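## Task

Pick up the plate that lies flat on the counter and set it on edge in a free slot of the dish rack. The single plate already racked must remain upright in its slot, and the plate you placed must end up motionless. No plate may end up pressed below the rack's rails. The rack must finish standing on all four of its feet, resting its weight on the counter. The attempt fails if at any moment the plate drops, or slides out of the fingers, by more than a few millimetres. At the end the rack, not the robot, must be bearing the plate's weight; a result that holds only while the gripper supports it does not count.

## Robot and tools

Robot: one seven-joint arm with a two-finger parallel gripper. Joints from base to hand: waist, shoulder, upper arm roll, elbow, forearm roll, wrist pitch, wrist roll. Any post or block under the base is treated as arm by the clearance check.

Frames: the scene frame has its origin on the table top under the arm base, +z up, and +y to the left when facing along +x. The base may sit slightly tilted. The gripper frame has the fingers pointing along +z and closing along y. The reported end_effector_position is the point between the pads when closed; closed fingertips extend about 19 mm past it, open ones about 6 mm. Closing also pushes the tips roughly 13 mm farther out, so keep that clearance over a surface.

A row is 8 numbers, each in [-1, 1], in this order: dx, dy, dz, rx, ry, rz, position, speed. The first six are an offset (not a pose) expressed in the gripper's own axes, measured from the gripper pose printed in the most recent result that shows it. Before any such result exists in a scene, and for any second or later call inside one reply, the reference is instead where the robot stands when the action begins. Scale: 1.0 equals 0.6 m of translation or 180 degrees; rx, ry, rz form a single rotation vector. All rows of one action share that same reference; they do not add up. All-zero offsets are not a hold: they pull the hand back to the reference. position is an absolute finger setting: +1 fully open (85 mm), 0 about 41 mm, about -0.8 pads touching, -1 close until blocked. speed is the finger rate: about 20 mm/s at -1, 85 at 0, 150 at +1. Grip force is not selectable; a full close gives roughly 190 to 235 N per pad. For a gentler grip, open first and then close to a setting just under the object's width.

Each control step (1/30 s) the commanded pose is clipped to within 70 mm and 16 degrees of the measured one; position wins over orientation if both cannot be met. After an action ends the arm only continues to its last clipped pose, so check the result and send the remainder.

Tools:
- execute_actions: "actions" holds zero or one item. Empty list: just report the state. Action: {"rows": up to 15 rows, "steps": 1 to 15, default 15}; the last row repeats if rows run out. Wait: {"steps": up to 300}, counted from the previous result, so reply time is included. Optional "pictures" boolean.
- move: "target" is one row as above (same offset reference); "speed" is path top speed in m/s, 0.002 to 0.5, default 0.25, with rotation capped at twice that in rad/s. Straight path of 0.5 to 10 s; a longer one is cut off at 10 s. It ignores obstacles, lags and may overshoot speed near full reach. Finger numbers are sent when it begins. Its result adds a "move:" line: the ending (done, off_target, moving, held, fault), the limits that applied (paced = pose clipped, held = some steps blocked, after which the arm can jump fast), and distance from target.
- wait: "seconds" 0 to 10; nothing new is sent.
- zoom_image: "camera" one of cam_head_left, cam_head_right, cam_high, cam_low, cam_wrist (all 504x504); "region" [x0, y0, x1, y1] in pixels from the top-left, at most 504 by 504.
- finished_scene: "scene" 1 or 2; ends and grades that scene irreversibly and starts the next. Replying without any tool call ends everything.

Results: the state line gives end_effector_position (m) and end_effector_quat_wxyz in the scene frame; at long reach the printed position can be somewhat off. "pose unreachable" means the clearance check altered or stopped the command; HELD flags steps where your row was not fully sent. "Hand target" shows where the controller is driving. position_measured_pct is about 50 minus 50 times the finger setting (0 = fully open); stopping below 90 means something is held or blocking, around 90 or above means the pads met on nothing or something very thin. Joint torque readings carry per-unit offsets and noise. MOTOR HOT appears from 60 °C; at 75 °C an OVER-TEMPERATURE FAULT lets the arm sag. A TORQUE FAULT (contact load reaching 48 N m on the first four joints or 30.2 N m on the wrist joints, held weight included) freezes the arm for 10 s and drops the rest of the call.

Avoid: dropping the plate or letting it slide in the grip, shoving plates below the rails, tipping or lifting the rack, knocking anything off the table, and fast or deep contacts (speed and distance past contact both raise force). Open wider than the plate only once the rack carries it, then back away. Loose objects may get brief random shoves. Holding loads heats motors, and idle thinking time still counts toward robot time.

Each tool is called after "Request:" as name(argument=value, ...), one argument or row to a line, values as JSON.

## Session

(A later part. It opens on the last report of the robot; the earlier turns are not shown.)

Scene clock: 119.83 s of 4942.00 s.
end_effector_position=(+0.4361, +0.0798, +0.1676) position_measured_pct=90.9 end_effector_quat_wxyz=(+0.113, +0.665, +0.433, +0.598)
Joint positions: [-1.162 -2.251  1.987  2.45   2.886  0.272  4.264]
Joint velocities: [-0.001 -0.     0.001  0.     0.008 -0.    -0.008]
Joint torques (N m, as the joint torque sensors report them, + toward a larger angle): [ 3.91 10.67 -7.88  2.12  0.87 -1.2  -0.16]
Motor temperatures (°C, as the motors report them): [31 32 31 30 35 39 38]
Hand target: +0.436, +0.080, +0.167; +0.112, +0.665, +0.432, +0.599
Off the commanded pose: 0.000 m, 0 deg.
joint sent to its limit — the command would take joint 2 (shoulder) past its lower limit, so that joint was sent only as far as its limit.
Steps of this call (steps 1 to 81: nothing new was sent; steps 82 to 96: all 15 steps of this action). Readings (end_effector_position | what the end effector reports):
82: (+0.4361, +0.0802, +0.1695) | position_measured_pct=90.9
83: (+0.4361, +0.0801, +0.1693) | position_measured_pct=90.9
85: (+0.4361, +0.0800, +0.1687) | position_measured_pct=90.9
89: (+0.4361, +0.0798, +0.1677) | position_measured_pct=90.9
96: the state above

Request:
execute_actions(
  actions=[
    {"rows":[[-0.0005,-0.0004,0.0002,0,0,0,-1,-1],[-0.0009,-0.0009,0.0003,0,0,0,-1,-1],[-0.0014,-0.0013,0.0005,0,0,0,-1,-1],[-0.0018,-0.0017,0.0007,0,0,0,-1,-1]],"steps":15},
  ],
)

Request:
zoom_image(
  camera="cam_low",
  region=[160, 230, 320, 350],
)

Scene clock: 124.40 s of 4942.00 s.
end_effector_position=(+0.4363, +0.0792, +0.1670) position_measured_pct=90.9 end_effector_quat_wxyz=(+0.114, +0.664, +0.432, +0.599)
Joint positions: [-1.162 -2.251  1.992  2.449  2.906  0.271  4.248]
Joint velocities: [-0.    -0.002  0.002  0.001  0.006  0.001 -0.003]
Joint torques (N m, as the joint torque sensors report them, + toward a larger angle): [ 2.76 10.68 -6.48  1.99  0.8  -0.82 -0.06]
Motor temperatures (°C, as the motors report them): [31 32 31 30 35 39 38]
Hand target: +0.436, +0.080, +0.166; +0.113, +0.665, +0.433, +0.598
Off the commanded pose: 0.001 m, 0 deg.
joint sent to its limit — the command would take joint 2 (shoulder) past its lower limit, so that joint was sent only as far as its limit.
Steps of this call (steps 1 to 90: nothing new was sent; then 1.07 s passed at rest; steps 91 to 105: all 15 steps of this action). Readings (end_effector_position | what the end effector reports):
91: (+0.4361, +0.0798, +0.1675) | position_measured_pct=90.9
92: (+0.4361, +0.0797, +0.1674) | position_measured_pct=90.9
94: (+0.4362, +0.0795, +0.1672) | position_measured_pct=90.9
98: (+0.4363, +0.0793, +0.1671) | position_measured_pct=90.9
105: the state above

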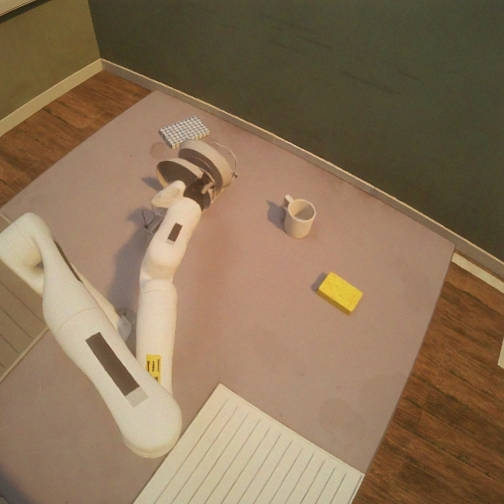

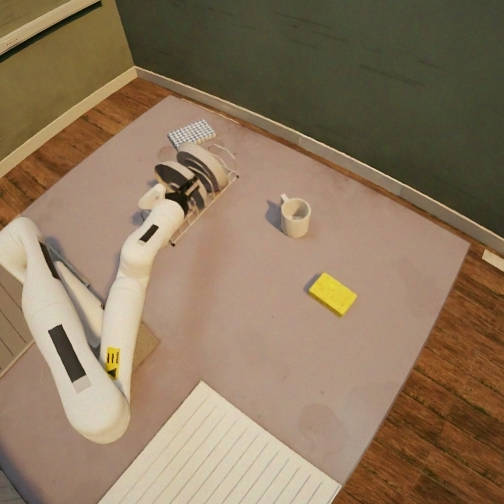

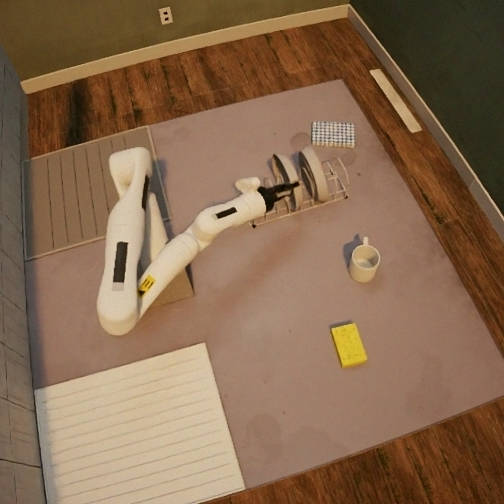

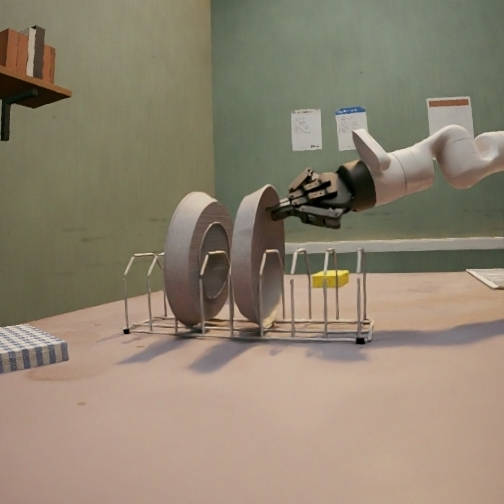

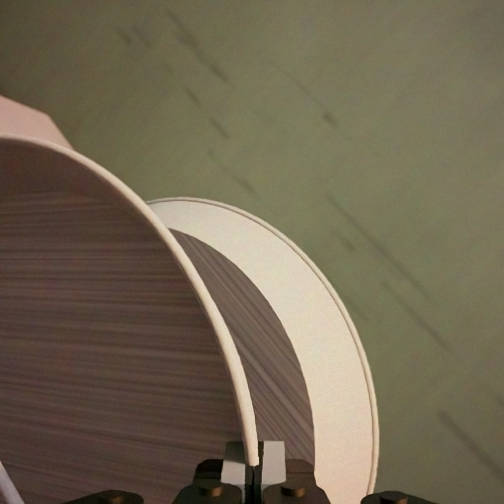

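Region (160, 230, 320, 350) of cam_low's 504x504 image, scaled by 3.150, with more detail than that image has; it fills the top 378 rows of this view, and the rest is white.

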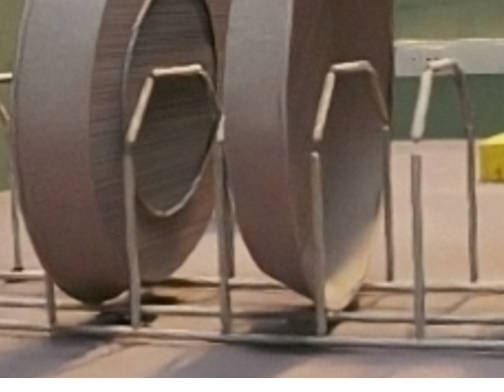

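Seated on the rails. Release slowly.

Request:
move(
  target=[0,0,0,0,0,0,-0.4,-1],
)

Scene clock: 128.13 s of 4942.00 s.
end_effector_position=(+0.4363, +0.0792, +0.1670) position_measured_pct=69.8 end_effector_quat_wxyz=(+0.114, +0.664, +0.432, +0.599)
Joint positions: [-1.162 -2.251  1.992  2.449  2.906  0.271  4.248]
Joint velocities: [ 0.     0.001 -0.    -0.    -0.001 -0.     0.   ]
Joint torques (N m, as the joint torque sensors report them, + toward a larger angle): [ 3.82 11.26 -7.6   1.95  0.94 -1.03 -0.21]
Motor temperatures (°C, as the motors report them): [31 32 31 30 35 39 38]
Hand target: +0.436, +0.079, +0.167; +0.114, +0.664, +0.432, +0.599
Off the commanded pose: 0.000 m, 0 deg.
move: done

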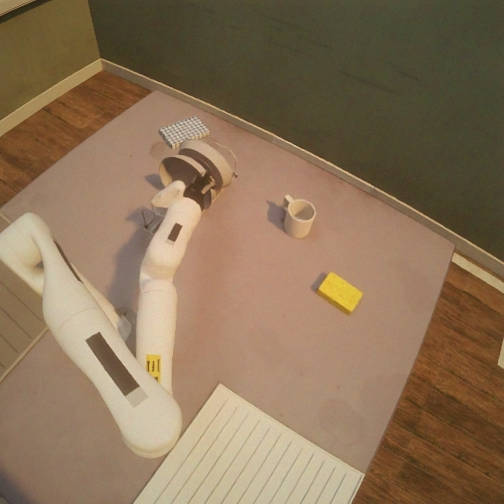

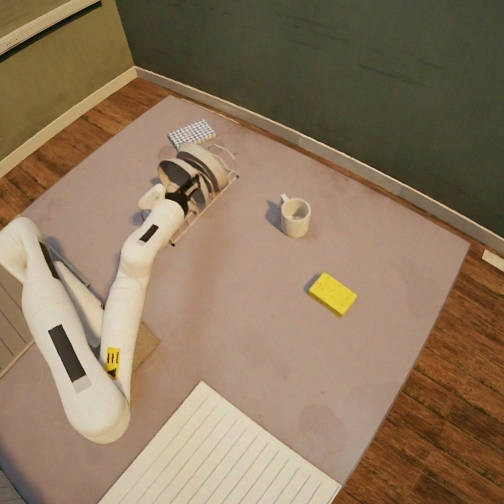

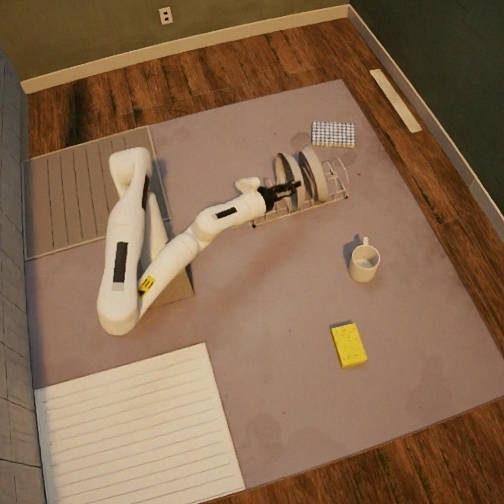

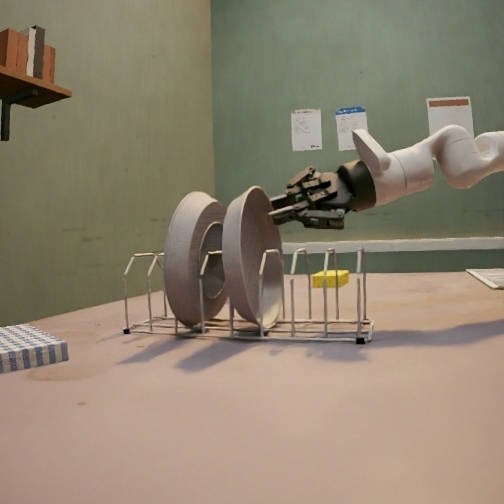

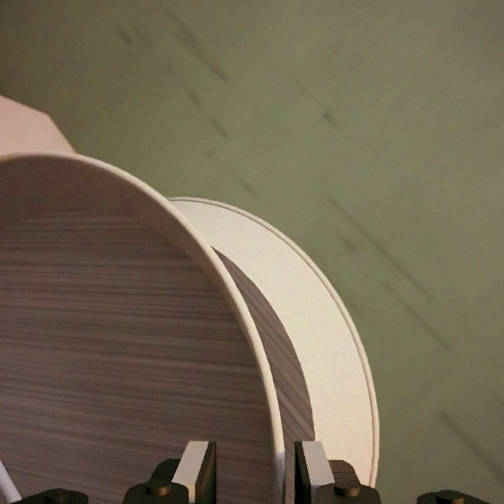

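Request:
move(
  target=[0,0.012,-0.055,0,0,0,-0.3,0],
  speed=0.05,
)

Request:
zoom_image(
  camera="cam_low",
  region=[110, 140, 390, 350],
)

Scene clock: 131.30 s of 4942.00 s.
end_effector_position=(+0.4100, +0.0631, +0.1803) position_measured_pct=65.1 end_effector_quat_wxyz=(+0.114, +0.664, +0.433, +0.599)
Joint positions: [-1.051 -2.166  2.059  2.454  2.888  0.154  4.243]
Joint velocities: [ 0.008  0.005  0.001 -0.    -0.    -0.003 -0.001]
Joint torques (N m, as the joint torque sensors report them, + toward a larger angle): [ 2.02 11.21 -7.11  1.28  0.71 -0.85 -0.12]
Motor temperatures (°C, as the motors report them): [31 32 31 30 35 39 38]
Hand target: +0.410, +0.063, +0.180; +0.114, +0.664, +0.433, +0.599
Off the commanded pose: 0.000 m, 0 deg.
move: done

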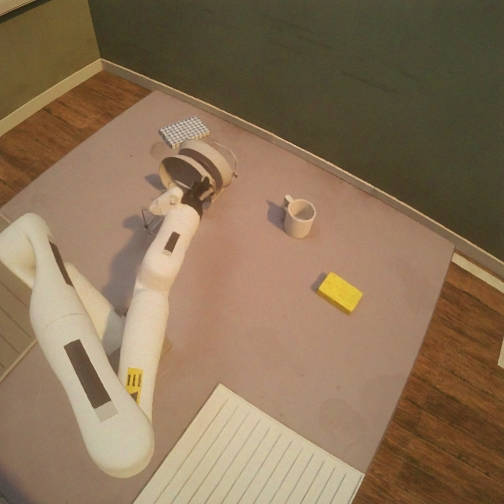

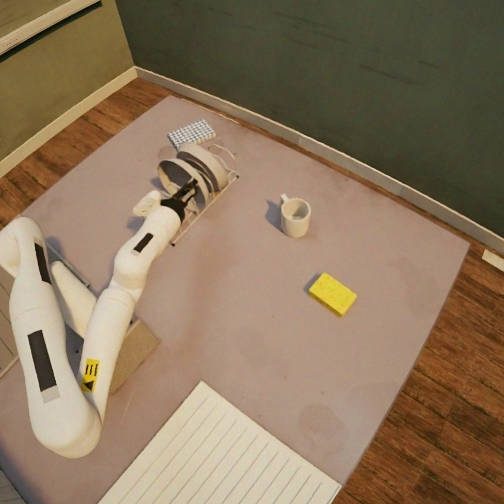

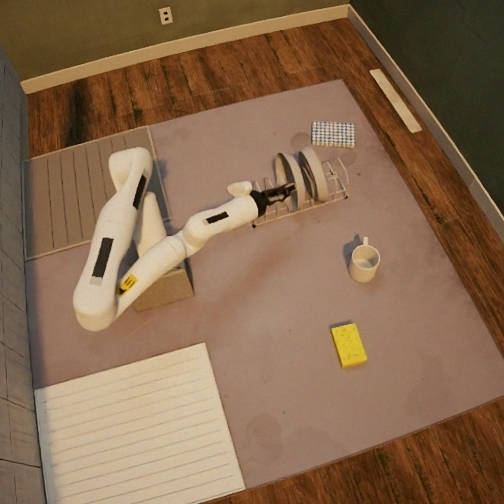

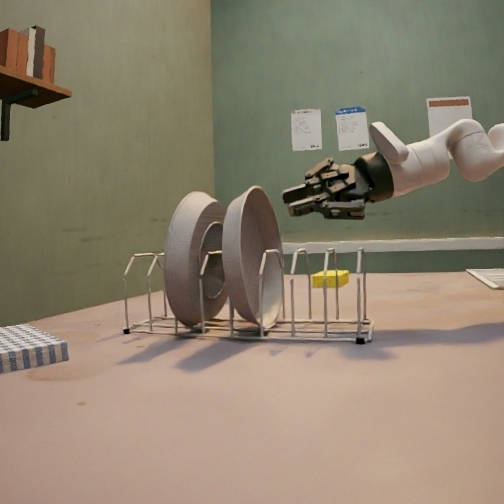

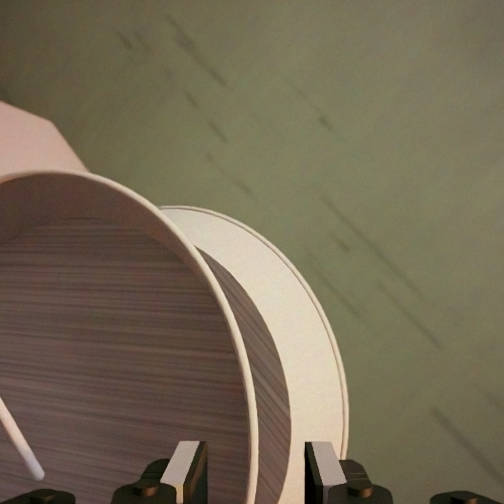

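Region (110, 140, 390, 350) of cam_low's 504x504 image, scaled by 1.800, with more detail than that image has; it fills the top 378 rows of this view, and the rest is white.

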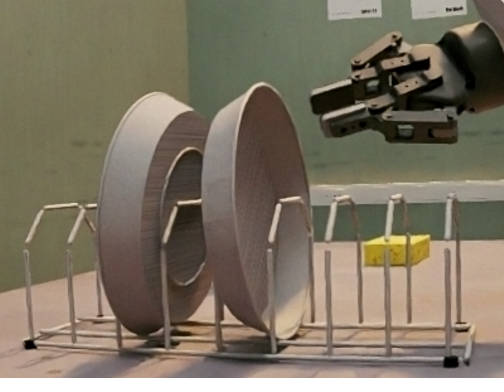

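Request:
finished_scene(
  scene=2,
)

The scene is finished: the task was done.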